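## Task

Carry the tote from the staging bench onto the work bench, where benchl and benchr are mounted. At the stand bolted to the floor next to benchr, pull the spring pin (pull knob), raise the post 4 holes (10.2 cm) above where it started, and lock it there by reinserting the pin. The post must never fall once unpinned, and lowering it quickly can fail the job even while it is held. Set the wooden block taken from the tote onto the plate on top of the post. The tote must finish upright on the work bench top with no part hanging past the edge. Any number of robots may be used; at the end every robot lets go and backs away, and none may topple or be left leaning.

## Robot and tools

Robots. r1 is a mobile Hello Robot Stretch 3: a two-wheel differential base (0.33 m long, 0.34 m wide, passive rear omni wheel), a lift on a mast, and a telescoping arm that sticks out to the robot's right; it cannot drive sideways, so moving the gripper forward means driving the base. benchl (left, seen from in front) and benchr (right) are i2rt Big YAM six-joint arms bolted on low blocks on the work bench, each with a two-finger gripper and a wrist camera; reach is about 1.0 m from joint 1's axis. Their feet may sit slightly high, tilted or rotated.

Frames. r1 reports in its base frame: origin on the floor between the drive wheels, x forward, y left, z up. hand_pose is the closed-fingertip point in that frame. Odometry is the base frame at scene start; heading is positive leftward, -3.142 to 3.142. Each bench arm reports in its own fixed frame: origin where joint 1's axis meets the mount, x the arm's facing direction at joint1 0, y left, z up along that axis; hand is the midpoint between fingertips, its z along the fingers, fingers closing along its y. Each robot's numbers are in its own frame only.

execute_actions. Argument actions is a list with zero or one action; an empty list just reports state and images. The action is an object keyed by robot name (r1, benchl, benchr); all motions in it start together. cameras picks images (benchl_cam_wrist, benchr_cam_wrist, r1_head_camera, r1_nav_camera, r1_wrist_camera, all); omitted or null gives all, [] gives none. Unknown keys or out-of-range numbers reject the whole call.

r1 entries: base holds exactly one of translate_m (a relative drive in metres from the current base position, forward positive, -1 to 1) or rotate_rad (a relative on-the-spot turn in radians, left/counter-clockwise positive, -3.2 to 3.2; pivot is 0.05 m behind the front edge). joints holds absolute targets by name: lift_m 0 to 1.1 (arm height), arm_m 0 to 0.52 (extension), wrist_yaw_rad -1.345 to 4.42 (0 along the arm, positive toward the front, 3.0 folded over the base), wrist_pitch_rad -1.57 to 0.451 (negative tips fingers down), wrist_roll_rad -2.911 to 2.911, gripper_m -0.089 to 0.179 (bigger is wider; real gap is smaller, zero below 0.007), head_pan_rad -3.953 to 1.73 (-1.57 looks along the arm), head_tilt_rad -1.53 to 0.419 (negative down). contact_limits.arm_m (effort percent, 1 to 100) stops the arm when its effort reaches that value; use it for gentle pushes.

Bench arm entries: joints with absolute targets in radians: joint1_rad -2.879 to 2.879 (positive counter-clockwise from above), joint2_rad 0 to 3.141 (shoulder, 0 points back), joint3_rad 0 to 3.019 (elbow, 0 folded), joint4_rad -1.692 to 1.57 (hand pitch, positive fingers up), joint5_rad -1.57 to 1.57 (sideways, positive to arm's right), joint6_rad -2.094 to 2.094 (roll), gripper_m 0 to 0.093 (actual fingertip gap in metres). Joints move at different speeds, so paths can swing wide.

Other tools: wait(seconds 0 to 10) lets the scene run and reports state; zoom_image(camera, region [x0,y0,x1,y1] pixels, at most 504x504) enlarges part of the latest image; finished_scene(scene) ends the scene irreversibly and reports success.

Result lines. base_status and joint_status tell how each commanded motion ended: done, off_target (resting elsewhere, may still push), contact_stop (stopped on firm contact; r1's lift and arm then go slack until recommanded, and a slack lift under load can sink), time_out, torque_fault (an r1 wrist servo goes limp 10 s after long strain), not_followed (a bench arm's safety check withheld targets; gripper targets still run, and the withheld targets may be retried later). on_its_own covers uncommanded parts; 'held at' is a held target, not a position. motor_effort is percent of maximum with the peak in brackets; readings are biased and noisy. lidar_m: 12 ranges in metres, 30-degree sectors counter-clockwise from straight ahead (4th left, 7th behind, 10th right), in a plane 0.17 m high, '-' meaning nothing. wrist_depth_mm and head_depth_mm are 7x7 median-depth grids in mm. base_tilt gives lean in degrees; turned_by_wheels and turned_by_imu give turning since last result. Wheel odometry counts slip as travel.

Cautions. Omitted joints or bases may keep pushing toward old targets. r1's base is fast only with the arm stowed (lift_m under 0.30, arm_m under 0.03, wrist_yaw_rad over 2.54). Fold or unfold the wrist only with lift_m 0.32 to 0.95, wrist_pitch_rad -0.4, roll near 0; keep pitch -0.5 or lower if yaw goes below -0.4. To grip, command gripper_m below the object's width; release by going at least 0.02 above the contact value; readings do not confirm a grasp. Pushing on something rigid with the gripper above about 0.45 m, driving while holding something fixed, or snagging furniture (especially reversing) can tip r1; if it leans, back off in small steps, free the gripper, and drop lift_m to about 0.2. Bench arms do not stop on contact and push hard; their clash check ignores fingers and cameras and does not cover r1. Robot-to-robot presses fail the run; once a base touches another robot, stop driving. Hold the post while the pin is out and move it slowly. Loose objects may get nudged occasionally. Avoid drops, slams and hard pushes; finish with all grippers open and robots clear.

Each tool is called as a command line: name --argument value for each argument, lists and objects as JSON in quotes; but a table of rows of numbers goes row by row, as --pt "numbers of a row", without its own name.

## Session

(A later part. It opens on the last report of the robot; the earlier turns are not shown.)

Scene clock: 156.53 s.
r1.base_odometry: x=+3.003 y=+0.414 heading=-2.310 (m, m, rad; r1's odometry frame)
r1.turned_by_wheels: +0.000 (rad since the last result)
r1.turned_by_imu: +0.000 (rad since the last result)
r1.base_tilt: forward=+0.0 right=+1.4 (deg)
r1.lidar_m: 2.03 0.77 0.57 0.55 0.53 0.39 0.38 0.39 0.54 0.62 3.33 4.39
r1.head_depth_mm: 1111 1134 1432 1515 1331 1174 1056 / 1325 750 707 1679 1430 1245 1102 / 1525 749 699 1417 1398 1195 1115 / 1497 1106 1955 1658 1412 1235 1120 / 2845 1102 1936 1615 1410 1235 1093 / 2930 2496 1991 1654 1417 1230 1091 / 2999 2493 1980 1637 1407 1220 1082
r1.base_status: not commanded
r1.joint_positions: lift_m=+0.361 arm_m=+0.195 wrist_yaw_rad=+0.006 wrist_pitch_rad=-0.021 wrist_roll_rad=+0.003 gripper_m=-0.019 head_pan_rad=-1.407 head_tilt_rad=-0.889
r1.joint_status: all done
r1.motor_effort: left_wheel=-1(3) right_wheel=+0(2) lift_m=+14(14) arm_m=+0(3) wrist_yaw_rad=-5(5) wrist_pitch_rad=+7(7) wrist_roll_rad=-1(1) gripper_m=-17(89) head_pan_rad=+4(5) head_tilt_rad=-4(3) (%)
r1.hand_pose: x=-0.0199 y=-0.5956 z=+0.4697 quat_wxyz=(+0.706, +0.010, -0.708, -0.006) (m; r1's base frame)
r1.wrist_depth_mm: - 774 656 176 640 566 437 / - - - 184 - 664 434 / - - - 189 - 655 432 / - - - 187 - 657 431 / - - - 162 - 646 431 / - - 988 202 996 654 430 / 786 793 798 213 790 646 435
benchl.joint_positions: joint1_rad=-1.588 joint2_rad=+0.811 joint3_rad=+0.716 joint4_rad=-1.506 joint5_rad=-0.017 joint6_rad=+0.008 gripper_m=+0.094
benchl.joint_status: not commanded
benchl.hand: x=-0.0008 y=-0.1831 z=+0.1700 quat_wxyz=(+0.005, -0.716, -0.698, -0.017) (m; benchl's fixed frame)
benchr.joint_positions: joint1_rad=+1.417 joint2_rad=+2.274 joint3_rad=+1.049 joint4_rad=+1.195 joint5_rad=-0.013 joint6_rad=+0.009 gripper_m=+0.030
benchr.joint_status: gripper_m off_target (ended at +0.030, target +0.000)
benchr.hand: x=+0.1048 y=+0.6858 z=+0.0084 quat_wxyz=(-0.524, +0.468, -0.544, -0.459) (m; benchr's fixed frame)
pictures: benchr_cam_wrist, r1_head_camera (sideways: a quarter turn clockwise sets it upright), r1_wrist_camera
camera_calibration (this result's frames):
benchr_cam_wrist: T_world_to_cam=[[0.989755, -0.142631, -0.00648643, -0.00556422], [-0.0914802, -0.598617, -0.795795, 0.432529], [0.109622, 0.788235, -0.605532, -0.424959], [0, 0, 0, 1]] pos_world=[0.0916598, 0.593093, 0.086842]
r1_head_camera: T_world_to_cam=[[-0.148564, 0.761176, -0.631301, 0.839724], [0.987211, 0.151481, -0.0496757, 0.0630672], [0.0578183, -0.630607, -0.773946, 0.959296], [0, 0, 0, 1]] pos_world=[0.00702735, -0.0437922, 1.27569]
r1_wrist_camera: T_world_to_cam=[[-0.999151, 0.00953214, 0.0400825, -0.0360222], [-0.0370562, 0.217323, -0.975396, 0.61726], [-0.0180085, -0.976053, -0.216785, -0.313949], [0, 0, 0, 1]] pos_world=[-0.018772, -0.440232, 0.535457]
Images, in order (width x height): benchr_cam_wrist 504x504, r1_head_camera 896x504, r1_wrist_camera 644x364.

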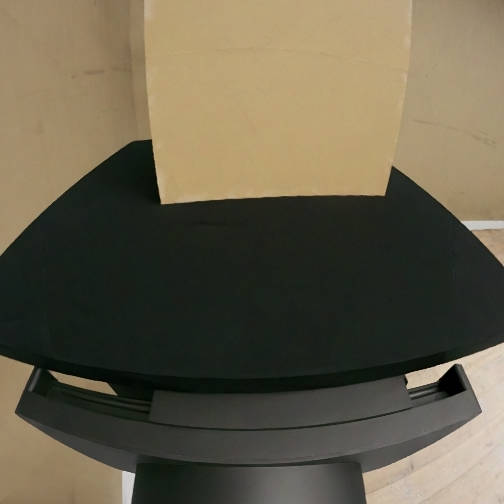

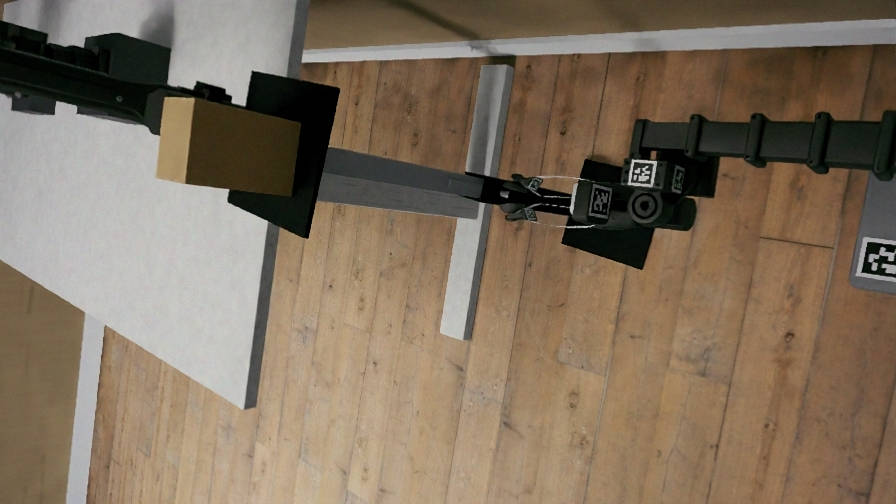

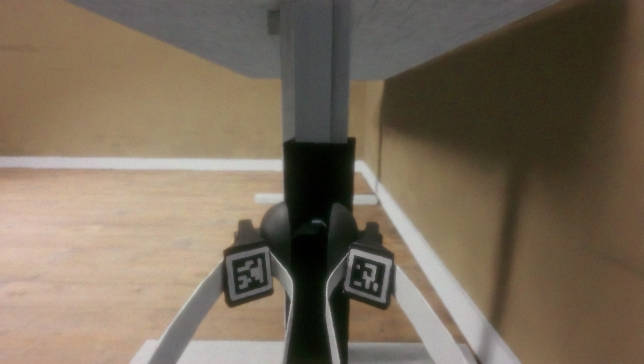

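execute_actions --actions '[{"benchr":{"joints":{"joint2_rad":2.24,"joint4_rad":1.19}}}]' --cameras '[]'

execute_actions --actions '[{"r1":{"joints":{"arm_m":0.172}}}]' --cameras '["r1_head_camera","r1_wrist_camera"]'

Scene clock: 158.10 s.
r1.base_odometry: x=+3.003 y=+0.414 heading=-2.310 (m, m, rad; r1's odometry frame)
r1.turned_by_wheels: +0.000 (rad since the last result)
r1.turned_by_imu: +0.000 (rad since the last result)
r1.base_tilt: forward=-0.1 right=+1.3 (deg)
r1.lidar_m: 2.02 0.77 0.57 0.55 0.53 0.39 0.38 0.39 0.54 0.61 3.31 4.38
r1.head_depth_mm: 1116 1133 1430 1513 1338 1176 1059 / 1329 749 705 1684 1434 1251 1108 / 1519 750 699 1413 1398 1198 1116 / 1494 1105 1947 1668 1411 1235 1113 / 2875 1099 1937 1616 1403 1229 1094 / 2967 2507 1992 1637 1411 1227 1086 / 3030 2469 1984 1638 1405 1225 1086
r1.base_status: not commanded
r1.joint_positions: lift_m=+0.361 arm_m=+0.195 wrist_yaw_rad=+0.006 wrist_pitch_rad=-0.021 wrist_roll_rad=+0.003 gripper_m=-0.019 head_pan_rad=-1.407 head_tilt_rad=-0.889
r1.joint_status: not commanded
r1.motor_effort: left_wheel=-1(2) right_wheel=+0(0) lift_m=+15(15) arm_m=+0(0) wrist_yaw_rad=-5(5) wrist_pitch_rad=+7(7) wrist_roll_rad=-1(0) gripper_m=-16(15) head_pan_rad=+4(5) head_tilt_rad=-3(3) (%)
r1.hand_pose: x=-0.0199 y=-0.5956 z=+0.4697 quat_wxyz=(+0.706, +0.010, -0.708, -0.006) (m; r1's base frame)
r1.wrist_depth_mm: - 766 678 176 646 573 440 / - - - 183 - 666 433 / - - - 189 - 650 434 / - - - 187 - 669 431 / - - - 162 - 637 430 / - 987 967 203 - 636 431 / 757 769 789 214 790 645 428
benchl.joint_positions: joint1_rad=-1.588 joint2_rad=+0.811 joint3_rad=+0.716 joint4_rad=-1.506 joint5_rad=-0.017 joint6_rad=+0.008 gripper_m=+0.094
benchl.joint_status: not commanded
benchl.hand: x=-0.0008 y=-0.1831 z=+0.1700 quat_wxyz=(+0.005, -0.716, -0.698, -0.017) (m; benchl's fixed frame)
benchr.joint_positions: joint1_rad=+1.417 joint2_rad=+2.271 joint3_rad=+1.049 joint4_rad=+1.189 joint5_rad=-0.013 joint6_rad=+0.009 gripper_m=+0.030
benchr.joint_status: all done
benchr.hand: x=+0.1049 y=+0.6862 z=+0.0092 quat_wxyz=(-0.523, +0.469, -0.545, -0.458) (m; benchr's fixed frame)
pictures: none
No camera images: the call's "cameras" was empty. Leave "cameras" out to get every camera's image.

Scene clock: 159.20 s.
r1.base_odometry: x=+3.003 y=+0.414 heading=-2.310 (m, m, rad; r1's odometry frame)
r1.turned_by_wheels: +0.000 (rad since the last result)
r1.turned_by_imu: +0.000 (rad since the last result)
r1.base_tilt: forward=-0.1 right=+1.3 (deg)
r1.lidar_m: 2.02 0.77 0.57 0.55 0.53 0.39 0.38 0.39 0.54 0.61 3.31 4.36
r1.head_depth_mm: 1114 1132 1425 1502 1339 1173 1058 / 1323 750 705 1690 1430 1254 1105 / 1524 750 698 1408 1386 1195 1120 / 1509 1111 1944 1661 1415 1230 1112 / 2822 1102 1949 1614 1411 1233 1095 / 2944 2502 1966 1659 1406 1231 1091 / 3016 2496 1971 1647 1397 1223 1089
r1.base_status: not commanded
r1.joint_positions: lift_m=+0.361 arm_m=+0.172 wrist_yaw_rad=+0.006 wrist_pitch_rad=-0.018 wrist_roll_rad=+0.003 gripper_m=-0.019 head_pan_rad=-1.407 head_tilt_rad=-0.889
r1.joint_status: all done
r1.motor_effort: left_wheel=-1(1) right_wheel=+0(1) lift_m=+15(15) arm_m=-5(7) wrist_yaw_rad=-5(5) wrist_pitch_rad=+6(7) wrist_roll_rad=-1(1) gripper_m=-11(16) head_pan_rad=+4(4) head_tilt_rad=-3(3) (%)
r1.hand_pose: x=-0.0199 y=-0.5732 z=+0.4706 quat_wxyz=(+0.706, +0.009, -0.708, -0.004) (m; r1's base frame)
r1.wrist_depth_mm: - 657 659 222 638 568 437 / - - - 557 - 653 436 / - - - 212 - 657 435 / - - - 210 - 663 432 / - - - - - 649 432 / - - - 229 966 648 430 / 799 788 748 239 735 643 426
benchl.joint_positions: joint1_rad=-1.588 joint2_rad=+0.811 joint3_rad=+0.716 joint4_rad=-1.506 joint5_rad=-0.017 joint6_rad=+0.008 gripper_m=+0.094
benchl.joint_status: not commanded
benchl.hand: x=-0.0008 y=-0.1831 z=+0.1700 quat_wxyz=(+0.005, -0.716, -0.698, -0.017) (m; benchl's fixed frame)
benchr.joint_positions: joint1_rad=+1.417 joint2_rad=+2.271 joint3_rad=+1.049 joint4_rad=+1.189 joint5_rad=-0.013 joint6_rad=+0.009 gripper_m=+0.030
benchr.joint_status: not commanded
benchr.hand: x=+0.1049 y=+0.6862 z=+0.0092 quat_wxyz=(-0.523, +0.469, -0.545, -0.458) (m; benchr's fixed frame)
pictures: r1_head_camera (sideways: a quarter turn clockwise sets it upright), r1_wrist_camera
camera_calibration (this result's frames):
r1_head_camera: T_world_to_cam=[[-0.148564, 0.761176, -0.631301, 0.839724], [0.987211, 0.151481, -0.0496757, 0.0630672], [0.0578183, -0.630607, -0.773946, 0.959296], [0, 0, 0, 1]] pos_world=[0.00702735, -0.0437922, 1.27569]
r1_wrist_camera: T_world_to_cam=[[-0.999154, 0.00946428, 0.0400291, -0.036231], [-0.0370804, 0.213961, -0.976138, 0.611671], [-0.0178031, -0.976796, -0.213429, -0.293926], [0, 0, 0, 1]] pos_world=[-0.0187522, -0.417637, 0.535793]
Images, in order (width x height): r1_head_camera 896x504, r1_wrist_camera 644x364.

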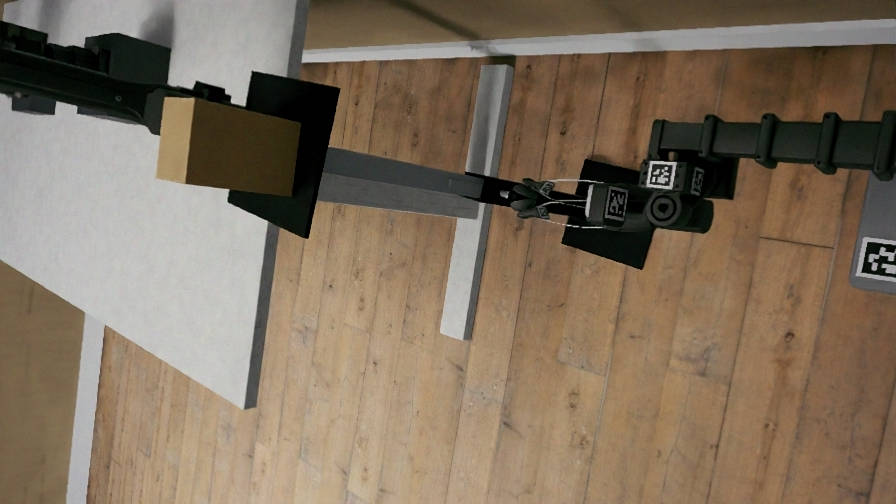

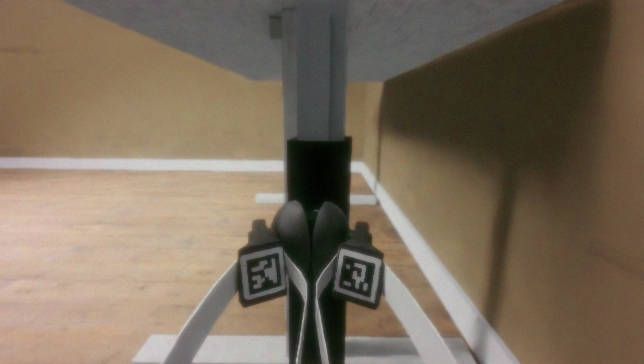

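Slipped off; regrip deeper.

execute_actions --actions '[{"r1":{"joints":{"gripper_m":0.045}}}]' --cameras '[]'

execute_actions --actions '[{"r1":{"joints":{"arm_m":0.21}}}]' --cameras '[]'

execute_actions --actions '[{"r1":{"joints":{"gripper_m":-0.04}}}]' --cameras '["r1_wrist_camera"]'

execute_actions --actions '[{"r1":{"joints":{"arm_m":0.188}}}]' --cameras '["r1_head_camera","r1_wrist_camera"]'

zoom_image --camera "r1_head_camera" --region '[430,120,630,280]'

Scene clock: 161.17 s.
r1.base_odometry: x=+3.003 y=+0.414 heading=-2.310 (m, m, rad; r1's odometry frame)
r1.turned_by_wheels: +0.000 (rad since the last result)
r1.turned_by_imu: +0.000 (rad since the last result)
r1.base_tilt: forward=-0.1 right=+1.3 (deg)
r1.lidar_m: 2.03 0.77 0.57 0.55 0.53 0.39 0.38 0.39 0.54 0.62 3.32 4.36
r1.head_depth_mm: 1112 1132 1432 1510 1333 1171 1054 / 1321 748 706 1684 1435 1244 1105 / 1510 748 699 1417 1383 1197 1124 / 1506 1113 1957 1665 1412 1227 1110 / 2841 1102 1954 1618 1421 1239 1092 / 2899 2481 1996 1648 1412 1230 1088 / 3025 2479 1976 1634 1404 1223 1083
r1.base_status: not commanded
r1.joint_positions: lift_m=+0.361 arm_m=+0.172 wrist_yaw_rad=+0.003 wrist_pitch_rad=-0.018 wrist_roll_rad=+0.003 gripper_m=+0.045 head_pan_rad=-1.407 head_tilt_rad=-0.889
r1.joint_status: all done
r1.motor_effort: left_wheel=-2(2) right_wheel=+2(2) lift_m=+15(14) arm_m=-3(5) wrist_yaw_rad=-3(5) wrist_pitch_rad=+6(6) wrist_roll_rad=-1(1) gripper_m=+0(81) head_pan_rad=+4(5) head_tilt_rad=-4(3) (%)
r1.hand_pose: x=-0.0206 y=-0.5731 z=+0.4706 quat_wxyz=(+0.706, +0.008, -0.708, -0.005) (m; r1's base frame)
r1.wrist_depth_mm: - 661 662 198 642 569 438 / - - - 206 - 645 442 / - - - 209 - 642 432 / - - - 212 - 654 426 / - - - 215 - 658 426 / - - 978 229 926 640 432 / 775 789 738 238 746 588 428
benchl.joint_positions: joint1_rad=-1.588 joint2_rad=+0.811 joint3_rad=+0.716 joint4_rad=-1.506 joint5_rad=-0.017 joint6_rad=+0.008 gripper_m=+0.094
benchl.joint_status: not commanded
benchl.hand: x=-0.0008 y=-0.1831 z=+0.1700 quat_wxyz=(+0.005, -0.716, -0.698, -0.017) (m; benchl's fixed frame)
benchr.joint_positions: joint1_rad=+1.417 joint2_rad=+2.271 joint3_rad=+1.049 joint4_rad=+1.189 joint5_rad=-0.013 joint6_rad=+0.009 gripper_m=+0.030
benchr.joint_status: not commanded
benchr.hand: x=+0.1049 y=+0.6862 z=+0.0092 quat_wxyz=(-0.523, +0.469, -0.545, -0.458) (m; benchr's fixed frame)
pictures: none
No camera images: the call's "cameras" was empty. Leave "cameras" out to get every camera's image.

Scene clock: 162.50 s.
r1.base_odometry: x=+3.003 y=+0.414 heading=-2.310 (m, m, rad; r1's odometry frame)
r1.turned_by_wheels: +0.000 (rad since the last result)
r1.turned_by_imu: +0.000 (rad since the last result)
r1.base_tilt: forward=-0.1 right=+1.3 (deg)
r1.lidar_m: 2.03 0.77 0.57 0.55 0.53 0.39 0.38 0.39 0.54 0.62 3.31 4.38
r1.head_depth_mm: 1113 1136 1426 1510 1335 1173 1055 / 1324 752 704 1681 1428 1245 1103 / 1523 751 699 1411 1424 1208 1123 / 1519 1108 1949 1658 1423 1234 1115 / 2795 1095 1959 1611 1425 1237 1093 / 2947 2521 1982 1649 1411 1232 1091 / 2974 2499 1963 1644 1400 1230 1088
r1.base_status: not commanded
r1.joint_positions: lift_m=+0.361 arm_m=+0.210 wrist_yaw_rad=+0.003 wrist_pitch_rad=-0.018 wrist_roll_rad=+0.003 gripper_m=+0.045 head_pan_rad=-1.407 head_tilt_rad=-0.889
r1.joint_status: all done
r1.motor_effort: left_wheel=-2(2) right_wheel=+2(2) lift_m=+15(15) arm_m=+3(2) wrist_yaw_rad=-3(3) wrist_pitch_rad=+6(6) wrist_roll_rad=-1(1) gripper_m=+0(1) head_pan_rad=+4(4) head_tilt_rad=-3(3) (%)
r1.hand_pose: x=-0.0208 y=-0.6104 z=+0.4706 quat_wxyz=(+0.706, +0.007, -0.708, -0.006) (m; r1's base frame)
r1.wrist_depth_mm: - 665 652 161 641 576 428 / - - - 167 - 643 431 / - - - 173 - 645 431 / - - - 171 - 655 430 / - - - 176 - 642 430 / - - 942 183 964 642 434 / 790 786 781 193 800 605 430
benchl.joint_positions: joint1_rad=-1.588 joint2_rad=+0.811 joint3_rad=+0.716 joint4_rad=-1.506 joint5_rad=-0.017 joint6_rad=+0.008 gripper_m=+0.094
benchl.joint_status: not commanded
benchl.hand: x=-0.0008 y=-0.1831 z=+0.1700 quat_wxyz=(+0.005, -0.716, -0.698, -0.017) (m; benchl's fixed frame)
benchr.joint_positions: joint1_rad=+1.417 joint2_rad=+2.271 joint3_rad=+1.049 joint4_rad=+1.189 joint5_rad=-0.013 joint6_rad=+0.009 gripper_m=+0.030
benchr.joint_status: not commanded
benchr.hand: x=+0.1049 y=+0.6862 z=+0.0092 quat_wxyz=(-0.523, +0.469, -0.545, -0.458) (m; benchr's fixed frame)
pictures: none
No camera images: the call's "cameras" was empty. Leave "cameras" out to get every camera's image.

Scene clock: 163.83 s.
r1.base_odometry: x=+3.003 y=+0.414 heading=-2.310 (m, m, rad; r1's odometry frame)
r1.turned_by_wheels: +0.000 (rad since the last result)
r1.turned_by_imu: +0.000 (rad since the last result)
r1.base_tilt: forward=-0.1 right=+1.4 (deg)
r1.lidar_m: 2.03 0.77 0.57 0.55 0.53 0.39 0.38 0.39 0.54 0.61 3.34 4.35
r1.head_depth_mm: 1120 1137 1429 1514 1333 1176 1057 / 1324 750 707 1680 1432 1250 1100 / 1521 747 700 1414 1424 1206 1122 / 1513 1109 1950 1668 1423 1237 1113 / 2821 1105 1947 1620 1410 1232 1092 / 2946 2504 1997 1657 1402 1233 1095 / 3033 2470 1963 1634 1404 1226 1085
r1.base_status: not commanded
r1.joint_positions: lift_m=+0.361 arm_m=+0.210 wrist_yaw_rad=-0.007 wrist_pitch_rad=-0.018 wrist_roll_rad=+0.003 gripper_m=-0.039 head_pan_rad=-1.407 head_tilt_rad=-0.889
r1.joint_status: all done
r1.motor_effort: left_wheel=-2(2) right_wheel=+1(3) lift_m=+15(15) arm_m=+3(3) wrist_yaw_rad=+5(5) wrist_pitch_rad=+6(6) wrist_roll_rad=-1(1) gripper_m=-26(98) head_pan_rad=+4(4) head_tilt_rad=-3(4) (%)
r1.hand_pose: x=-0.0233 y=-0.6104 z=+0.4706 quat_wxyz=(+0.706, +0.004, -0.708, -0.009) (m; r1's base frame)
r1.wrist_depth_mm: - 662 653 163 645 560 427 / - - - 168 - 646 422 / - - - 172 - 633 428 / - - - 170 - 630 424 / - - - 175 - 630 428 / - - 914 183 942 634 425 / 785 775 781 193 796 633 421
benchl.joint_positions: joint1_rad=-1.588 joint2_rad=+0.811 joint3_rad=+0.716 joint4_rad=-1.506 joint5_rad=-0.017 joint6_rad=+0.008 gripper_m=+0.094
benchl.joint_status: not commanded
benchl.hand: x=-0.0008 y=-0.1831 z=+0.1700 quat_wxyz=(+0.005, -0.716, -0.698, -0.017) (m; benchl's fixed frame)
benchr.joint_positions: joint1_rad=+1.417 joint2_rad=+2.271 joint3_rad=+1.049 joint4_rad=+1.189 joint5_rad=-0.013 joint6_rad=+0.009 gripper_m=+0.030
benchr.joint_status: not commanded
benchr.hand: x=+0.1049 y=+0.6862 z=+0.0092 quat_wxyz=(-0.523, +0.469, -0.545, -0.458) (m; benchr's fixed frame)
pictures: r1_wrist_camera
camera_calibration (this result's frames):
r1_wrist_camera: T_world_to_cam=[[-0.998939, 0.0227594, 0.0400257, -0.0311575], [-0.0342306, 0.214307, -0.976166, 0.619829], [-0.0307948, -0.976501, -0.2133, -0.330505], [0, 0, 0, 1]] pos_world=[-0.0200852, -0.454863, 0.535807]
Images, in order (width x height): r1_wrist_camera 644x364.

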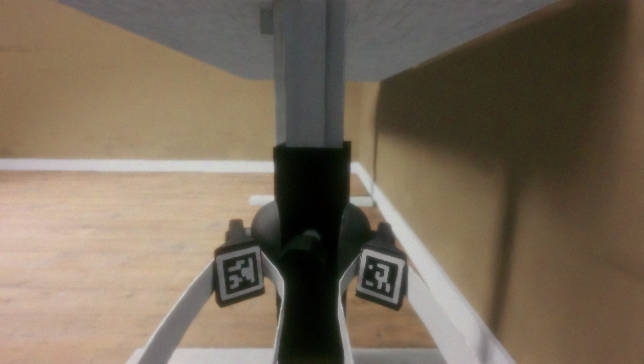

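Scene clock: 164.93 s.
r1.base_odometry: x=+3.003 y=+0.414 heading=-2.310 (m, m, rad; r1's odometry frame)
r1.turned_by_wheels: +0.000 (rad since the last result)
r1.turned_by_imu: +0.000 (rad since the last result)
r1.base_tilt: forward=-0.1 right=+1.3 (deg)
r1.lidar_m: 2.02 0.77 0.57 0.55 0.53 0.39 0.38 0.39 0.54 0.61 3.31 4.37
r1.head_depth_mm: 1116 1134 1429 1507 1342 1174 1053 / 1319 752 705 1683 1435 1257 1108 / 1517 748 699 1423 1403 1193 1118 / 1502 1106 1949 1671 1410 1235 1114 / 2822 1094 1949 1620 1410 1231 1091 / 2983 2511 1982 1648 1400 1233 1093 / 2985 2508 1979 1638 1401 1222 1089
r1.base_status: not commanded
r1.joint_positions: lift_m=+0.361 arm_m=+0.189 wrist_yaw_rad=+0.006 wrist_pitch_rad=-0.010 wrist_roll_rad=+0.003 gripper_m=-0.033 head_pan_rad=-1.407 head_tilt_rad=-0.889
r1.joint_status: all done
r1.on_its_own: gripper_m is held at -0.034, not at your -0.040, by its stall guard, which is still easing
r1.motor_effort: left_wheel=+0(2) right_wheel=-2(5) lift_m=+15(15) arm_m=-7(11) wrist_yaw_rad=-5(6) wrist_pitch_rad=+3(6) wrist_roll_rad=-1(0) gripper_m=-17(27) head_pan_rad=+4(4) head_tilt_rad=-4(3) (%)
r1.hand_pose: x=-0.0199 y=-0.5897 z=+0.4727 quat_wxyz=(+0.706, +0.006, -0.708, -0.002) (m; r1's base frame)
r1.wrist_depth_mm: - 636 631 184 607 575 435 / - - - 191 - 651 442 / - - - 196 - 655 433 / - - - 192 - 643 432 / - - - 175 - 655 433 / - - - 209 984 649 428 / 800 787 803 220 816 644 429
benchl.joint_positions: joint1_rad=-1.588 joint2_rad=+0.811 joint3_rad=+0.716 joint4_rad=-1.506 joint5_rad=-0.017 joint6_rad=+0.008 gripper_m=+0.094
benchl.joint_status: not commanded
benchl.hand: x=-0.0008 y=-0.1831 z=+0.1700 quat_wxyz=(+0.005, -0.716, -0.698, -0.017) (m; benchl's fixed frame)
benchr.joint_positions: joint1_rad=+1.417 joint2_rad=+2.271 joint3_rad=+1.049 joint4_rad=+1.189 joint5_rad=-0.013 joint6_rad=+0.009 gripper_m=+0.030
benchr.joint_status: not commanded
benchr.hand: x=+0.1049 y=+0.6862 z=+0.0092 quat_wxyz=(-0.523, +0.469, -0.545, -0.458) (m; benchr's fixed frame)
pictures: r1_head_camera (sideways: a quarter turn clockwise sets it upright), r1_wrist_camera
camera_calibration (this result's frames):
r1_head_camera: T_world_to_cam=[[-0.148584, 0.761297, -0.63115, 0.839527], [0.98721, 0.151491, -0.049678, 0.0630702], [0.0577937, -0.630458, -0.774069, 0.959456], [0, 0, 0, 1]] pos_world=[0.00702651, -0.0437872, 1.27569]
r1_wrist_camera: T_world_to_cam=[[-0.999152, 0.00998623, 0.0399503, -0.0358617], [-0.0370396, 0.206006, -0.97785, 0.613339], [-0.017995, -0.9785, -0.205461, -0.314371], [0, 0, 0, 1]] pos_world=[-0.0187706, -0.433605, 0.536595]
Images, in order (width x height): r1_head_camera 896x504, r1_wrist_camera 644x364.

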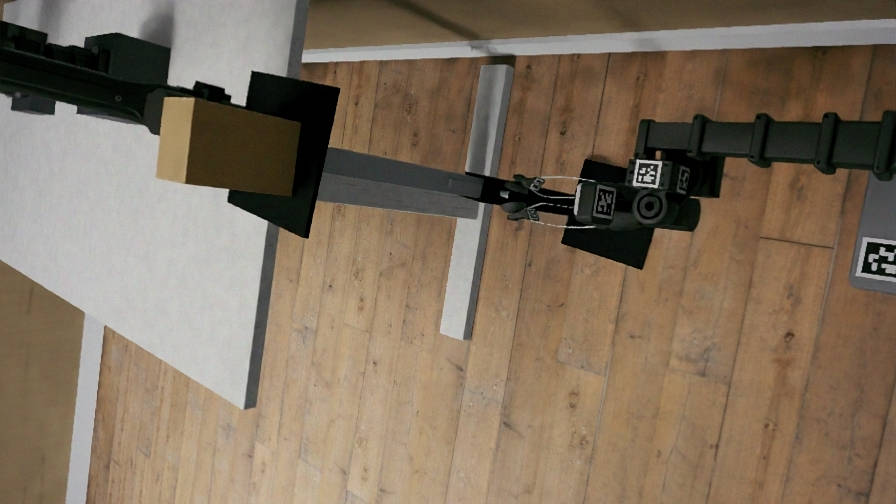

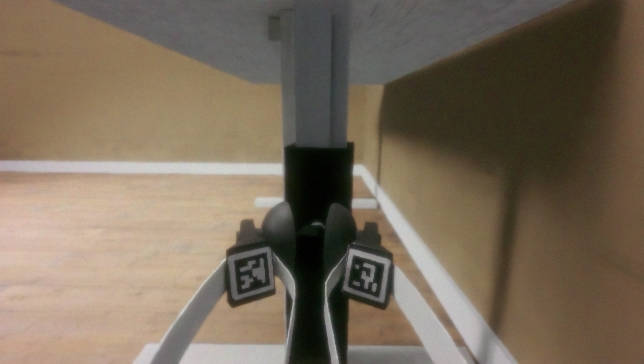

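Region (430, 120, 630, 280) of r1_head_camera's 896x504 image, scaled by 2.520, with more detail than that image has; it fills the top 403 rows of this view, and the rest is white.

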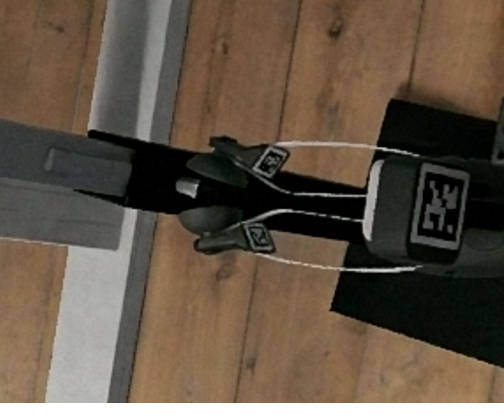

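execute_actions --actions '[{"r1":{"joints":{"gripper_m":0.045,"arm_m":0.2}},"benchr":{"joints":{"joint2_rad":2.2}}}]' --cameras '[]'

execute_actions --actions '[{"r1":{"joints":{"gripper_m":-0.05}}}]' --cameras '["r1_wrist_camera"]'

execute_actions --actions '[{"r1":{"joints":{"arm_m":0.183}}}]' --cameras '["r1_head_camera","r1_wrist_camera"]'

zoom_image --camera "r1_head_camera" --region '[430,120,630,280]'

Scene clock: 166.97 s.
r1.base_odometry: x=+3.003 y=+0.414 heading=-2.310 (m, m, rad; r1's odometry frame)
r1.turned_by_wheels: +0.000 (rad since the last result)
r1.turned_by_imu: +0.000 (rad since the last result)
r1.base_tilt: forward=+0.0 right=+1.3 (deg)
r1.lidar_m: 2.03 0.77 0.57 0.55 0.53 0.39 0.38 0.39 0.54 0.62 3.32 4.39
r1.head_depth_mm: 1120 1132 1432 1514 1336 1172 1056 / 1324 747 706 1682 1429 1251 1105 / 1514 749 700 1419 1417 1197 1118 / 1493 1108 1949 1667 1418 1238 1115 / 2863 1106 1952 1601 1406 1237 1090 / 2928 2481 1991 1659 1407 1227 1090 / 2959 2493 1986 1657 1398 1233 1082
r1.base_status: not commanded
r1.joint_positions: lift_m=+0.361 arm_m=+0.199 wrist_yaw_rad=+0.017 wrist_pitch_rad=-0.016 wrist_roll_rad=+0.003 gripper_m=+0.045 head_pan_rad=-1.407 head_tilt_rad=-0.889
r1.joint_status: all done
r1.on_its_own: wrist_yaw_rad is at rest, and its effort (-13) is outside its rest range (-12 to +12)
r1.motor_effort: left_wheel=+0(2) right_wheel=-4(4) lift_m=+15(15) arm_m=+5(12) wrist_yaw_rad=-13(14) wrist_pitch_rad=+5(5) wrist_roll_rad=-1(1) gripper_m=+5(81) head_pan_rad=+4(4) head_tilt_rad=-3(3) (%)
r1.hand_pose: x=-0.0172 y=-0.6002 z=+0.4710 quat_wxyz=(+0.706, +0.012, -0.708, +0.000) (m; r1's base frame)
r1.wrist_depth_mm: - 739 637 173 628 584 446 / - - - 179 - 665 444 / - - - 183 - 679 445 / - - - 182 - 674 440 / - - - 187 - 679 442 / - - 959 197 999 671 434 / 783 788 819 208 805 636 438
benchl.joint_positions: joint1_rad=-1.588 joint2_rad=+0.811 joint3_rad=+0.716 joint4_rad=-1.506 joint5_rad=-0.017 joint6_rad=+0.008 gripper_m=+0.094
benchl.joint_status: not commanded
benchl.hand: x=-0.0008 y=-0.1831 z=+0.1700 quat_wxyz=(+0.005, -0.716, -0.698, -0.017) (m; benchl's fixed frame)
benchr.joint_positions: joint1_rad=+1.417 joint2_rad=+2.263 joint3_rad=+1.049 joint4_rad=+1.174 joint5_rad=-0.013 joint6_rad=+0.010 gripper_m=+0.030
benchr.joint_status: all done
benchr.hand: x=+0.1050 y=+0.6869 z=+0.0105 quat_wxyz=(-0.521, +0.470, -0.547, -0.457) (m; benchr's fixed frame)
pictures: none
No camera images: the call's "cameras" was empty. Leave "cameras" out to get every camera's image.

Scene clock: 168.40 s.
r1.base_odometry: x=+3.003 y=+0.414 heading=-2.310 (m, m, rad; r1's odometry frame)
r1.turned_by_wheels: +0.000 (rad since the last result)
r1.turned_by_imu: +0.000 (rad since the last result)
r1.base_tilt: forward=-0.1 right=+1.3 (deg)
r1.lidar_m: 2.03 0.77 0.57 0.55 0.53 0.39 0.38 0.39 0.54 0.62 3.32 4.35
r1.head_depth_mm: 1111 1131 1424 1504 1329 1175 1057 / 1338 746 705 1673 1426 1247 1103 / 1514 748 702 1408 1399 1198 1122 / 1508 1106 1963 1665 1418 1238 1118 / 2817 1098 1945 1611 1417 1235 1098 / 2938 2489 1997 1643 1409 1228 1085 / 3005 2493 1985 1645 1393 1226 1088
r1.base_status: not commanded
r1.joint_positions: lift_m=+0.361 arm_m=+0.199 wrist_yaw_rad=+0.004 wrist_pitch_rad=-0.015 wrist_roll_rad=+0.003 gripper_m=-0.049 head_pan_rad=-1.407 head_tilt_rad=-0.889
r1.joint_status: all done
r1.motor_effort: left_wheel=-1(0) right_wheel=+0(4) lift_m=+15(15) arm_m=+5(5) wrist_yaw_rad=-3(13) wrist_pitch_rad=+5(5) wrist_roll_rad=-1(1) gripper_m=-27(99) head_pan_rad=+4(4) head_tilt_rad=-3(3) (%)
r1.hand_pose: x=-0.0205 y=-0.6003 z=+0.4712 quat_wxyz=(+0.706, +0.007, -0.708, -0.004) (m; r1's base frame)
r1.wrist_depth_mm: - 663 646 171 631 574 433 / - - - 178 - 655 434 / - - - 183 - 648 435 / - - - 183 - 649 432 / - - - 185 - 658 437 / - - - 196 962 651 428 / 784 794 793 205 809 652 428
benchl.joint_positions: joint1_rad=-1.588 joint2_rad=+0.811 joint3_rad=+0.716 joint4_rad=-1.506 joint5_rad=-0.017 joint6_rad=+0.008 gripper_m=+0.094
benchl.joint_status: not commanded
benchl.hand: x=-0.0008 y=-0.1831 z=+0.1700 quat_wxyz=(+0.005, -0.716, -0.698, -0.017) (m; benchl's fixed frame)
benchr.joint_positions: joint1_rad=+1.417 joint2_rad=+2.263 joint3_rad=+1.049 joint4_rad=+1.174 joint5_rad=-0.013 joint6_rad=+0.010 gripper_m=+0.030
benchr.joint_status: not commanded
benchr.hand: x=+0.1050 y=+0.6869 z=+0.0105 quat_wxyz=(-0.521, +0.470, -0.547, -0.457) (m; benchr's fixed frame)
pictures: r1_wrist_camera
camera_calibration (this result's frames):
r1_wrist_camera: T_world_to_cam=[[-0.999127, 0.0119407, 0.0400423, -0.0351269], [-0.0366088, 0.211828, -0.976621, 0.616949], [-0.0201436, -0.977234, -0.211206, -0.321604], [0, 0, 0, 1]] pos_world=[-0.0189887, -0.44455, 0.536007]
Images, in order (width x height): r1_wrist_camera 644x364.

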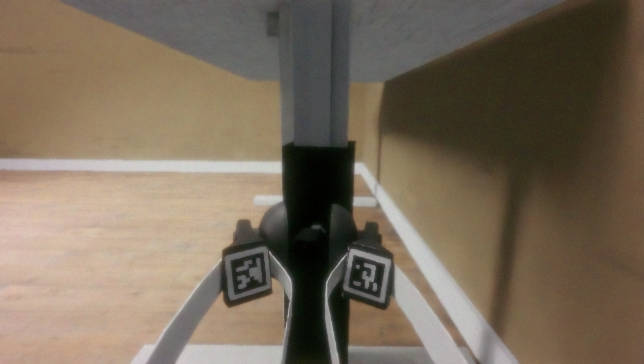

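Scene clock: 169.37 s.
r1.base_odometry: x=+3.003 y=+0.414 heading=-2.310 (m, m, rad; r1's odometry frame)
r1.turned_by_wheels: +0.000 (rad since the last result)
r1.turned_by_imu: +0.000 (rad since the last result)
r1.base_tilt: forward=-0.1 right=+1.3 (deg)
r1.lidar_m: 2.03 0.77 0.57 0.55 0.53 0.39 0.38 0.39 0.54 0.61 3.33 4.36
r1.head_depth_mm: 1118 1134 1426 1500 1338 1172 1059 / 1319 745 707 1695 1433 1251 1103 / 1520 1037 699 1414 1387 1196 1117 / 1501 1102 1944 1670 1416 1235 1109 / 2859 1101 1945 1611 1412 1235 1090 / 2951 2509 1994 1654 1409 1234 1091 / 3004 2467 1969 1636 1404 1225 1087
r1.base_status: not commanded
r1.joint_positions: lift_m=+0.361 arm_m=+0.184 wrist_yaw_rad=+0.008 wrist_pitch_rad=-0.011 wrist_roll_rad=+0.003 gripper_m=-0.045 head_pan_rad=-1.407 head_tilt_rad=-0.889
r1.joint_status: all done
r1.on_its_own: gripper_m is held at -0.044, not at your -0.050, by its stall guard, which is still easing
r1.motor_effort: left_wheel=+1(1) right_wheel=-2(3) lift_m=+15(15) arm_m=-7(10) wrist_yaw_rad=-7(7) wrist_pitch_rad=+3(5) wrist_roll_rad=-1(1) gripper_m=-3(29) head_pan_rad=+4(4) head_tilt_rad=-3(3) (%)
r1.hand_pose: x=-0.0194 y=-0.5847 z=+0.4723 quat_wxyz=(+0.706, +0.007, -0.708, -0.001) (m; r1's base frame)
r1.wrist_depth_mm: - 654 624 188 628 581 436 / - - - 205 - 649 437 / - - - 546 - 651 434 / - - - 198 - 653 434 / - - - 187 - 646 431 / - - - 214 996 642 433 / 784 803 810 227 801 648 433
benchl.joint_positions: joint1_rad=-1.588 joint2_rad=+0.811 joint3_rad=+0.716 joint4_rad=-1.506 joint5_rad=-0.017 joint6_rad=+0.008 gripper_m=+0.094
benchl.joint_status: not commanded
benchl.hand: x=-0.0008 y=-0.1831 z=+0.1700 quat_wxyz=(+0.005, -0.716, -0.698, -0.017) (m; benchl's fixed frame)
benchr.joint_positions: joint1_rad=+1.417 joint2_rad=+2.263 joint3_rad=+1.049 joint4_rad=+1.173 joint5_rad=-0.012 joint6_rad=+0.013 gripper_m=+0.030
benchr.joint_status: not commanded
benchr.hand: x=+0.1050 y=+0.6869 z=+0.0102 quat_wxyz=(-0.520, +0.469, -0.548, -0.457) (m; benchr's fixed frame)
pictures: r1_head_camera (sideways: a quarter turn clockwise sets it upright), r1_wrist_camera
camera_calibration (this result's frames):
r1_head_camera: T_world_to_cam=[[-0.148585, 0.761297, -0.631149, 0.839527], [0.987209, 0.151491, -0.049678, 0.0630702], [0.0577937, -0.630458, -0.774069, 0.959457], [0, 0, 0, 1]] pos_world=[0.00702652, -0.0437872, 1.27569]
r1_wrist_camera: T_world_to_cam=[[-0.999168, 0.00807653, 0.0399709, -0.0365501], [-0.0374325, 0.207204, -0.977581, 0.612559], [-0.0161776, -0.978264, -0.20673, -0.308721], [0, 0, 0, 1]] pos_world=[-0.0185845, -0.42864, 0.536465]
Images, in order (width x height): r1_head_camera 896x504, r1_wrist_camera 644x364.

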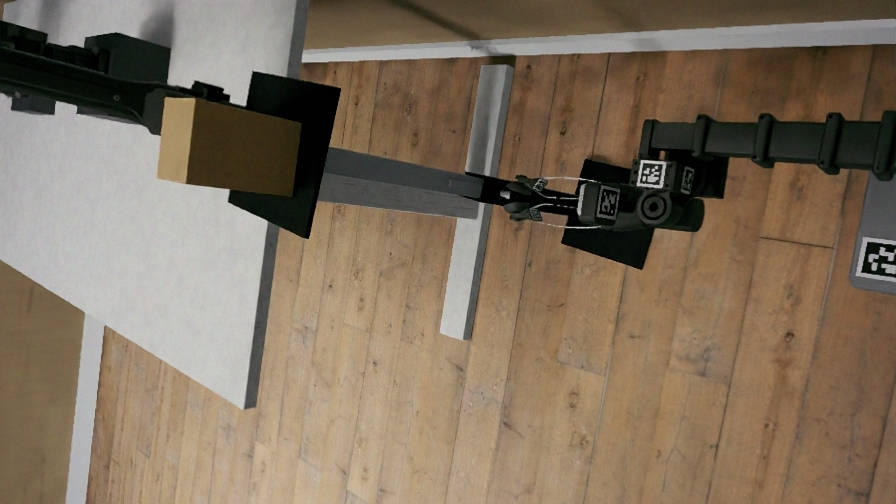

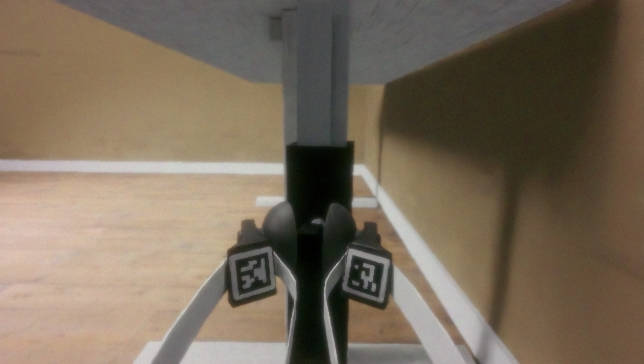

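Region (430, 120, 630, 280) of r1_head_camera's 896x504 image, scaled by 2.520, with more detail than that image has; it fills the top 403 rows of this view, and the rest is white.

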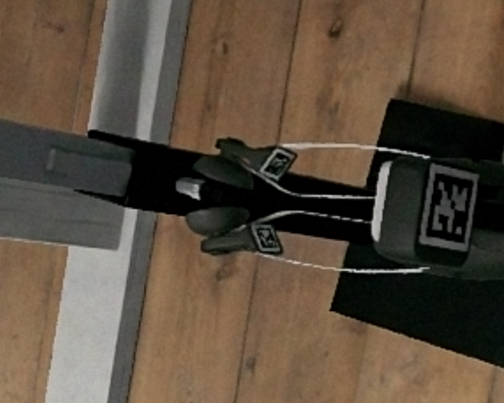

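execute_actions --actions '[{"r1":{"joints":{"gripper_m":0.05,"arm_m":0.16}},"benchr":{"joints":{"joint4_rad":1.25}}}]' --cameras '[]'

execute_actions --actions '[{"r1":{"base":{"translate_m":0.032},"joints":{"wrist_yaw_rad":-0.14}}}]' --cameras '[]'

execute_actions --actions '[{"r1":{"joints":{"arm_m":0.205}}}]' --cameras '["r1_wrist_camera"]'

execute_actions --actions '[{"r1":{"joints":{"gripper_m":-0.03}}}]' --cameras '["r1_wrist_camera","r1_head_camera"]'

zoom_image --camera "r1_head_camera" --region '[430,100,630,260]'

Scene clock: 172.53 s.
r1.base_odometry: x=+3.003 y=+0.414 heading=-2.310 (m, m, rad; r1's odometry frame)
r1.turned_by_wheels: +0.000 (rad since the last result)
r1.turned_by_imu: +0.000 (rad since the last result)
r1.base_tilt: forward=+0.0 right=+1.3 (deg)
r1.lidar_m: 2.03 0.77 0.57 0.55 0.53 0.39 0.38 0.39 0.54 0.61 3.33 4.37
r1.head_depth_mm: 1119 1132 1436 1507 1339 1171 1054 / 1316 748 707 1676 1429 1248 1103 / 1520 1034 701 1418 1384 - 1119 / 1502 1113 1938 1663 1416 1234 1115 / 2867 1097 1950 1615 1408 1226 1095 / 2916 2486 1979 1642 1403 1230 1086 / 3025 2476 1976 1636 1402 1224 1087
r1.base_status: not commanded
r1.joint_positions: lift_m=+0.361 arm_m=+0.160 wrist_yaw_rad=+0.003 wrist_pitch_rad=-0.016 wrist_roll_rad=+0.003 gripper_m=+0.050 head_pan_rad=-1.407 head_tilt_rad=-0.889
r1.joint_status: all done
r1.motor_effort: left_wheel=-1(1) right_wheel=+2(3) lift_m=+15(15) arm_m=-3(7) wrist_yaw_rad=-3(6) wrist_pitch_rad=+5(5) wrist_roll_rad=-1(0) gripper_m=+1(79) head_pan_rad=+4(4) head_tilt_rad=-3(3) (%)
r1.hand_pose: x=-0.0206 y=-0.5611 z=+0.4711 quat_wxyz=(+0.706, +0.007, -0.708, -0.005) (m; r1's base frame)
r1.wrist_depth_mm: - 660 651 518 648 572 433 / - - - 568 - 660 431 / - - - 241 - 657 432 / - - - 225 - 655 429 / - - - 231 - 667 427 / - - 911 243 949 638 429 / 796 790 746 251 738 595 429
benchl.joint_positions: joint1_rad=-1.588 joint2_rad=+0.811 joint3_rad=+0.716 joint4_rad=-1.506 joint5_rad=-0.017 joint6_rad=+0.008 gripper_m=+0.094
benchl.joint_status: not commanded
benchl.hand: x=-0.0008 y=-0.1831 z=+0.1700 quat_wxyz=(+0.005, -0.716, -0.698, -0.017) (m; benchl's fixed frame)
benchr.joint_positions: joint1_rad=+1.417 joint2_rad=+2.263 joint3_rad=+1.049 joint4_rad=+1.177 joint5_rad=-0.012 joint6_rad=+0.013 gripper_m=+0.030
benchr.joint_status: joint4_rad time_out (moved +0.004 of +0.077)
benchr.on_its_own: joint4_rad reads +1.177 and still pushes toward +1.250 since a time_out
benchr.hand: x=+0.1050 y=+0.6869 z=+0.0111 quat_wxyz=(-0.521, +0.468, -0.547, -0.458) (m; benchr's fixed frame)
pictures: none
No camera images: the call's "cameras" was empty. Leave "cameras" out to get every camera's image.

not run: a stop came earlier in this reply.

not run: a stop came earlier in this reply.

not run: a stop came earlier in this reply.

Region (430, 100, 630, 260) of r1_head_camera's 896x504 image, scaled by 2.520, with more detail than that image has; it fills the top 403 rows of this view, and the rest is white.

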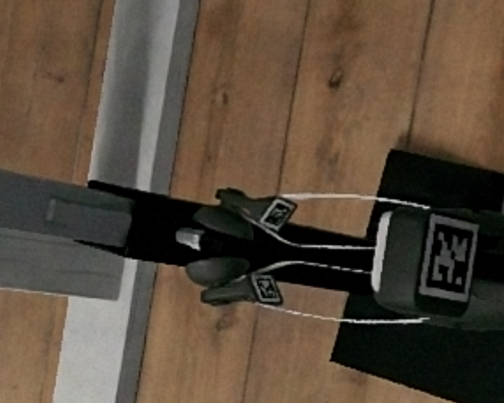

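execute_actions --actions '[{"r1":{"base":{"translate_m":0.032},"joints":{"wrist_yaw_rad":-0.14}}}]' --cameras '[]'

execute_actions --actions '[{"r1":{"joints":{"arm_m":0.205}}}]' --cameras '["r1_wrist_camera"]'

execute_actions --actions '[{"r1":{"joints":{"gripper_m":-0.03}}}]' --cameras '["r1_wrist_camera","r1_head_camera"]'

zoom_image --camera "r1_head_camera" --region '[430,100,630,260]'

Scene clock: 174.93 s.
r1.base_odometry: x=+2.982 y=+0.390 heading=-2.310 (m, m, rad; r1's odometry frame)
r1.turned_by_wheels: +0.000 (rad since the last result)
r1.turned_by_imu: +0.000 (rad since the last result)
r1.base_tilt: forward=+0.0 right=+1.3 (deg)
r1.lidar_m: 2.03 0.77 0.57 0.55 0.57 0.42 0.41 0.43 0.59 0.62 3.31 4.33
r1.head_depth_mm: 1014 1092 1469 1551 1381 1209 1091 / 1533 595 661 1681 1430 1246 1102 / 1524 1114 1170 1401 1372 - 1124 / 1504 1103 1933 1664 1417 1233 1109 / 2884 1098 1949 1642 1416 1239 1093 / 2936 2496 1994 1643 1400 1229 1092 / 2977 2483 1968 1639 1396 1223 1086
r1.base_status: done
r1.joint_positions: lift_m=+0.361 arm_m=+0.160 wrist_yaw_rad=-0.137 wrist_pitch_rad=-0.016 wrist_roll_rad=+0.003 gripper_m=+0.050 head_pan_rad=-1.407 head_tilt_rad=-0.889
r1.joint_status: all done
r1.motor_effort: left_wheel=-2(5) right_wheel=+3(7) lift_m=+15(15) arm_m=-3(3) wrist_yaw_rad=-2(10) wrist_pitch_rad=+5(5) wrist_roll_rad=-1(1) gripper_m=+1(0) head_pan_rad=+5(4) head_tilt_rad=-3(3) (%)
r1.hand_pose: x=-0.0564 y=-0.5587 z=+0.4710 quat_wxyz=(+0.704, -0.042, -0.706, -0.054) (m; r1's base frame)
r1.wrist_depth_mm: - 652 554 506 635 519 394 / - - - - 884 550 393 / - - - - 912 551 395 / - - - 227 939 560 393 / - - - 234 856 555 397 / - - 917 242 779 553 395 / 767 787 699 253 741 530 400
benchl.joint_positions: joint1_rad=-1.588 joint2_rad=+0.811 joint3_rad=+0.716 joint4_rad=-1.506 joint5_rad=-0.017 joint6_rad=+0.008 gripper_m=+0.094
benchl.joint_status: not commanded
benchl.hand: x=-0.0008 y=-0.1831 z=+0.1700 quat_wxyz=(+0.005, -0.716, -0.698, -0.017) (m; benchl's fixed frame)
benchr.joint_positions: joint1_rad=+1.417 joint2_rad=+2.263 joint3_rad=+1.049 joint4_rad=+1.177 joint5_rad=-0.012 joint6_rad=+0.013 gripper_m=+0.030
benchr.joint_status: not commanded
benchr.on_its_own: joint4_rad reads +1.177 and still pushes toward +1.250 since a time_out
benchr.hand: x=+0.1050 y=+0.6869 z=+0.0111 quat_wxyz=(-0.521, +0.468, -0.547, -0.458) (m; benchr's fixed frame)
pictures: none
No camera images: the call's "cameras" was empty. Leave "cameras" out to get every camera's image.

Scene clock: 176.37 s.
r1.base_odometry: x=+2.982 y=+0.390 heading=-2.310 (m, m, rad; r1's odometry frame)
r1.turned_by_wheels: +0.000 (rad since the last result)
r1.turned_by_imu: +0.000 (rad since the last result)
r1.base_tilt: forward=+0.0 right=+1.3 (deg)
r1.lidar_m: 2.03 0.77 0.57 0.55 0.57 0.42 0.41 0.43 0.59 0.62 3.32 4.31
r1.head_depth_mm: 1011 1091 1471 1562 1376 1206 1085 / 1531 596 663 1677 1429 1252 1105 / 1521 1118 1172 1380 1403 1194 1119 / 1508 1103 1956 1671 1415 1231 1117 / 2923 1099 1948 1665 1416 1240 1090 / 2937 2508 1988 1658 1401 1223 1087 / 2979 2489 1970 1645 1403 1229 1091
r1.base_status: not commanded
r1.joint_positions: lift_m=+0.361 arm_m=+0.205 wrist_yaw_rad=-0.137 wrist_pitch_rad=-0.016 wrist_roll_rad=+0.003 gripper_m=+0.050 head_pan_rad=-1.407 head_tilt_rad=-0.889
r1.joint_status: all done
r1.motor_effort: left_wheel=-2(2) right_wheel=+2(2) lift_m=+15(15) arm_m=+3(3) wrist_yaw_rad=-2(2) wrist_pitch_rad=+5(5) wrist_roll_rad=-1(1) gripper_m=-1(1) head_pan_rad=+5(4) head_tilt_rad=-4(3) (%)
r1.hand_pose: x=-0.0565 y=-0.6030 z=+0.4709 quat_wxyz=(+0.704, -0.043, -0.706, -0.055) (m; r1's base frame)
r1.wrist_depth_mm: - 653 527 168 633 512 392 / - - - 175 936 551 393 / - - - 179 912 556 390 / - - - 178 942 556 390 / - - - 182 835 554 392 / - - 909 192 773 561 397 / 779 771 763 201 745 533 391
benchl.joint_positions: joint1_rad=-1.588 joint2_rad=+0.811 joint3_rad=+0.716 joint4_rad=-1.506 joint5_rad=-0.017 joint6_rad=+0.008 gripper_m=+0.094
benchl.joint_status: not commanded
benchl.hand: x=-0.0008 y=-0.1831 z=+0.1700 quat_wxyz=(+0.005, -0.716, -0.698, -0.017) (m; benchl's fixed frame)
benchr.joint_positions: joint1_rad=+1.417 joint2_rad=+2.263 joint3_rad=+1.049 joint4_rad=+1.177 joint5_rad=-0.012 joint6_rad=+0.013 gripper_m=+0.030
benchr.joint_status: not commanded
benchr.on_its_own: joint4_rad reads +1.177 and still pushes toward +1.250 since a time_out
benchr.hand: x=+0.1050 y=+0.6869 z=+0.0111 quat_wxyz=(-0.521, +0.468, -0.547, -0.458) (m; benchr's fixed frame)
pictures: r1_wrist_camera
camera_calibration (this result's frames):
r1_wrist_camera: T_world_to_cam=[[-0.987501, 0.152439, 0.0400571, 0.0142976], [-0.00630541, 0.215736, -0.976431, 0.619967], [-0.157488, -0.964479, -0.212078, -0.324713], [0, 0, 0, 1]] pos_world=[-0.0331102, -0.449108, 0.535917]
Images, in order (width x height): r1_wrist_camera 644x364.

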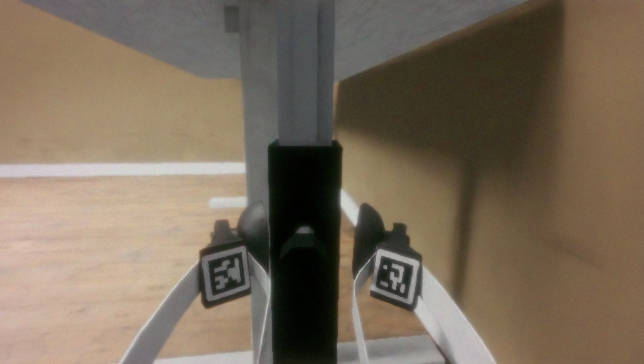

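Scene clock: 177.67 s.
r1.base_odometry: x=+2.982 y=+0.390 heading=-2.310 (m, m, rad; r1's odometry frame)
r1.turned_by_wheels: +0.000 (rad since the last result)
r1.turned_by_imu: +0.000 (rad since the last result)
r1.base_tilt: forward=-0.1 right=+1.3 (deg)
r1.lidar_m: 2.02 0.77 0.57 0.55 0.57 0.42 0.41 0.43 0.59 0.62 3.33 4.34
r1.head_depth_mm: 1010 1092 1466 1569 1378 1202 1086 / 1533 598 660 1674 1436 1243 1107 / 1520 1118 1170 1386 1425 1200 1120 / 1498 1103 1949 1667 1412 1237 1115 / 2894 1101 1944 1646 1410 1233 1091 / 2949 2512 1982 1634 1415 1227 1087 / 3014 2497 1992 1652 1409 1224 1086
r1.base_status: not commanded
r1.joint_positions: lift_m=+0.361 arm_m=+0.205 wrist_yaw_rad=-0.133 wrist_pitch_rad=-0.016 wrist_roll_rad=+0.002 gripper_m=-0.029 head_pan_rad=-1.407 head_tilt_rad=-0.889
r1.joint_status: all done
r1.motor_effort: left_wheel=+0(2) right_wheel=-2(2) lift_m=+15(15) arm_m=+2(3) wrist_yaw_rad=-6(7) wrist_pitch_rad=+5(5) wrist_roll_rad=-1(1) gripper_m=-23(97) head_pan_rad=+5(4) head_tilt_rad=-3(3) (%)
r1.hand_pose: x=-0.0554 y=-0.6032 z=+0.4709 quat_wxyz=(+0.705, -0.041, -0.706, -0.053) (m; r1's base frame)
r1.wrist_depth_mm: - 670 520 169 637 527 392 / - - - 176 931 556 395 / - - - 180 952 556 394 / - - - 179 952 561 395 / - - - 181 914 576 395 / - - 920 192 809 562 400 / 770 787 733 201 725 569 396
benchl.joint_positions: joint1_rad=-1.588 joint2_rad=+0.811 joint3_rad=+0.716 joint4_rad=-1.506 joint5_rad=-0.017 joint6_rad=+0.008 gripper_m=+0.094
benchl.joint_status: not commanded
benchl.hand: x=-0.0008 y=-0.1831 z=+0.1700 quat_wxyz=(+0.005, -0.716, -0.698, -0.017) (m; benchl's fixed frame)
benchr.joint_positions: joint1_rad=+1.417 joint2_rad=+2.263 joint3_rad=+1.049 joint4_rad=+1.177 joint5_rad=-0.012 joint6_rad=+0.013 gripper_m=+0.030
benchr.joint_status: not commanded
benchr.on_its_own: joint4_rad reads +1.177 and still pushes toward +1.250 since a time_out
benchr.hand: x=+0.1050 y=+0.6869 z=+0.0111 quat_wxyz=(-0.521, +0.468, -0.547, -0.458) (m; benchr's fixed frame)
pictures: r1_head_camera (sideways: a quarter turn clockwise sets it upright), r1_wrist_camera
camera_calibration (this result's frames):
r1_head_camera: T_world_to_cam=[[-0.148584, 0.761297, -0.631149, 0.839527], [0.987209, 0.151491, -0.049678, 0.0630702], [0.0577937, -0.630458, -0.774069, 0.959457], [0, 0, 0, 1]] pos_world=[0.00702652, -0.0437872, 1.27569]
r1_wrist_camera: T_world_to_cam=[[-0.988138, 0.148126, 0.040529, 0.0125591], [-0.0077012, 0.215783, -0.976411, 0.619954], [-0.153378, -0.965141, -0.212082, -0.3249], [0, 0, 0, 1]] pos_world=[-0.0326479, -0.44921, 0.535915]
Images, in order (width x height): r1_head_camera 896x504, r1_wrist_camera 644x364.

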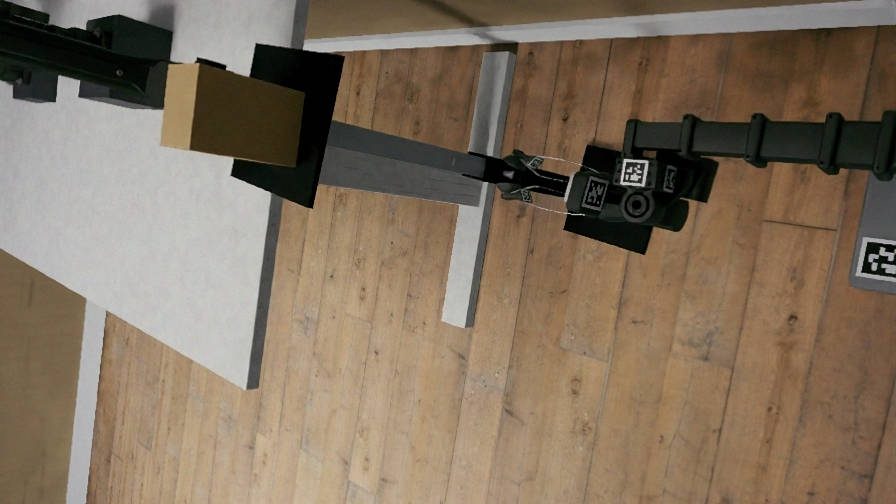

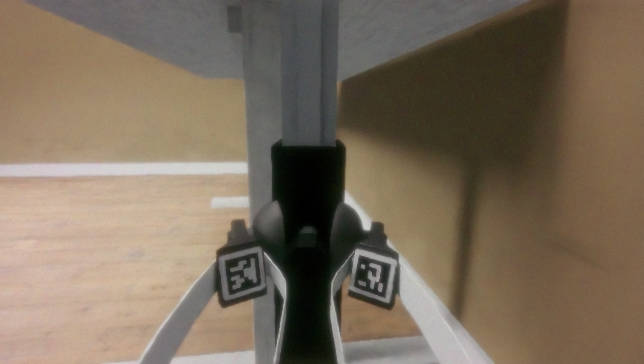

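Region (430, 100, 630, 260) of r1_head_camera's 896x504 image, scaled by 2.520, with more detail than that image has; it fills the top 403 rows of this view, and the rest is white.

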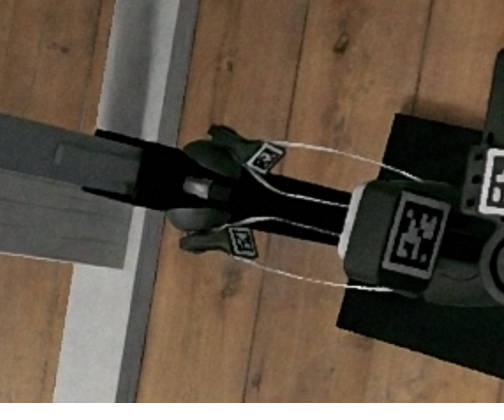

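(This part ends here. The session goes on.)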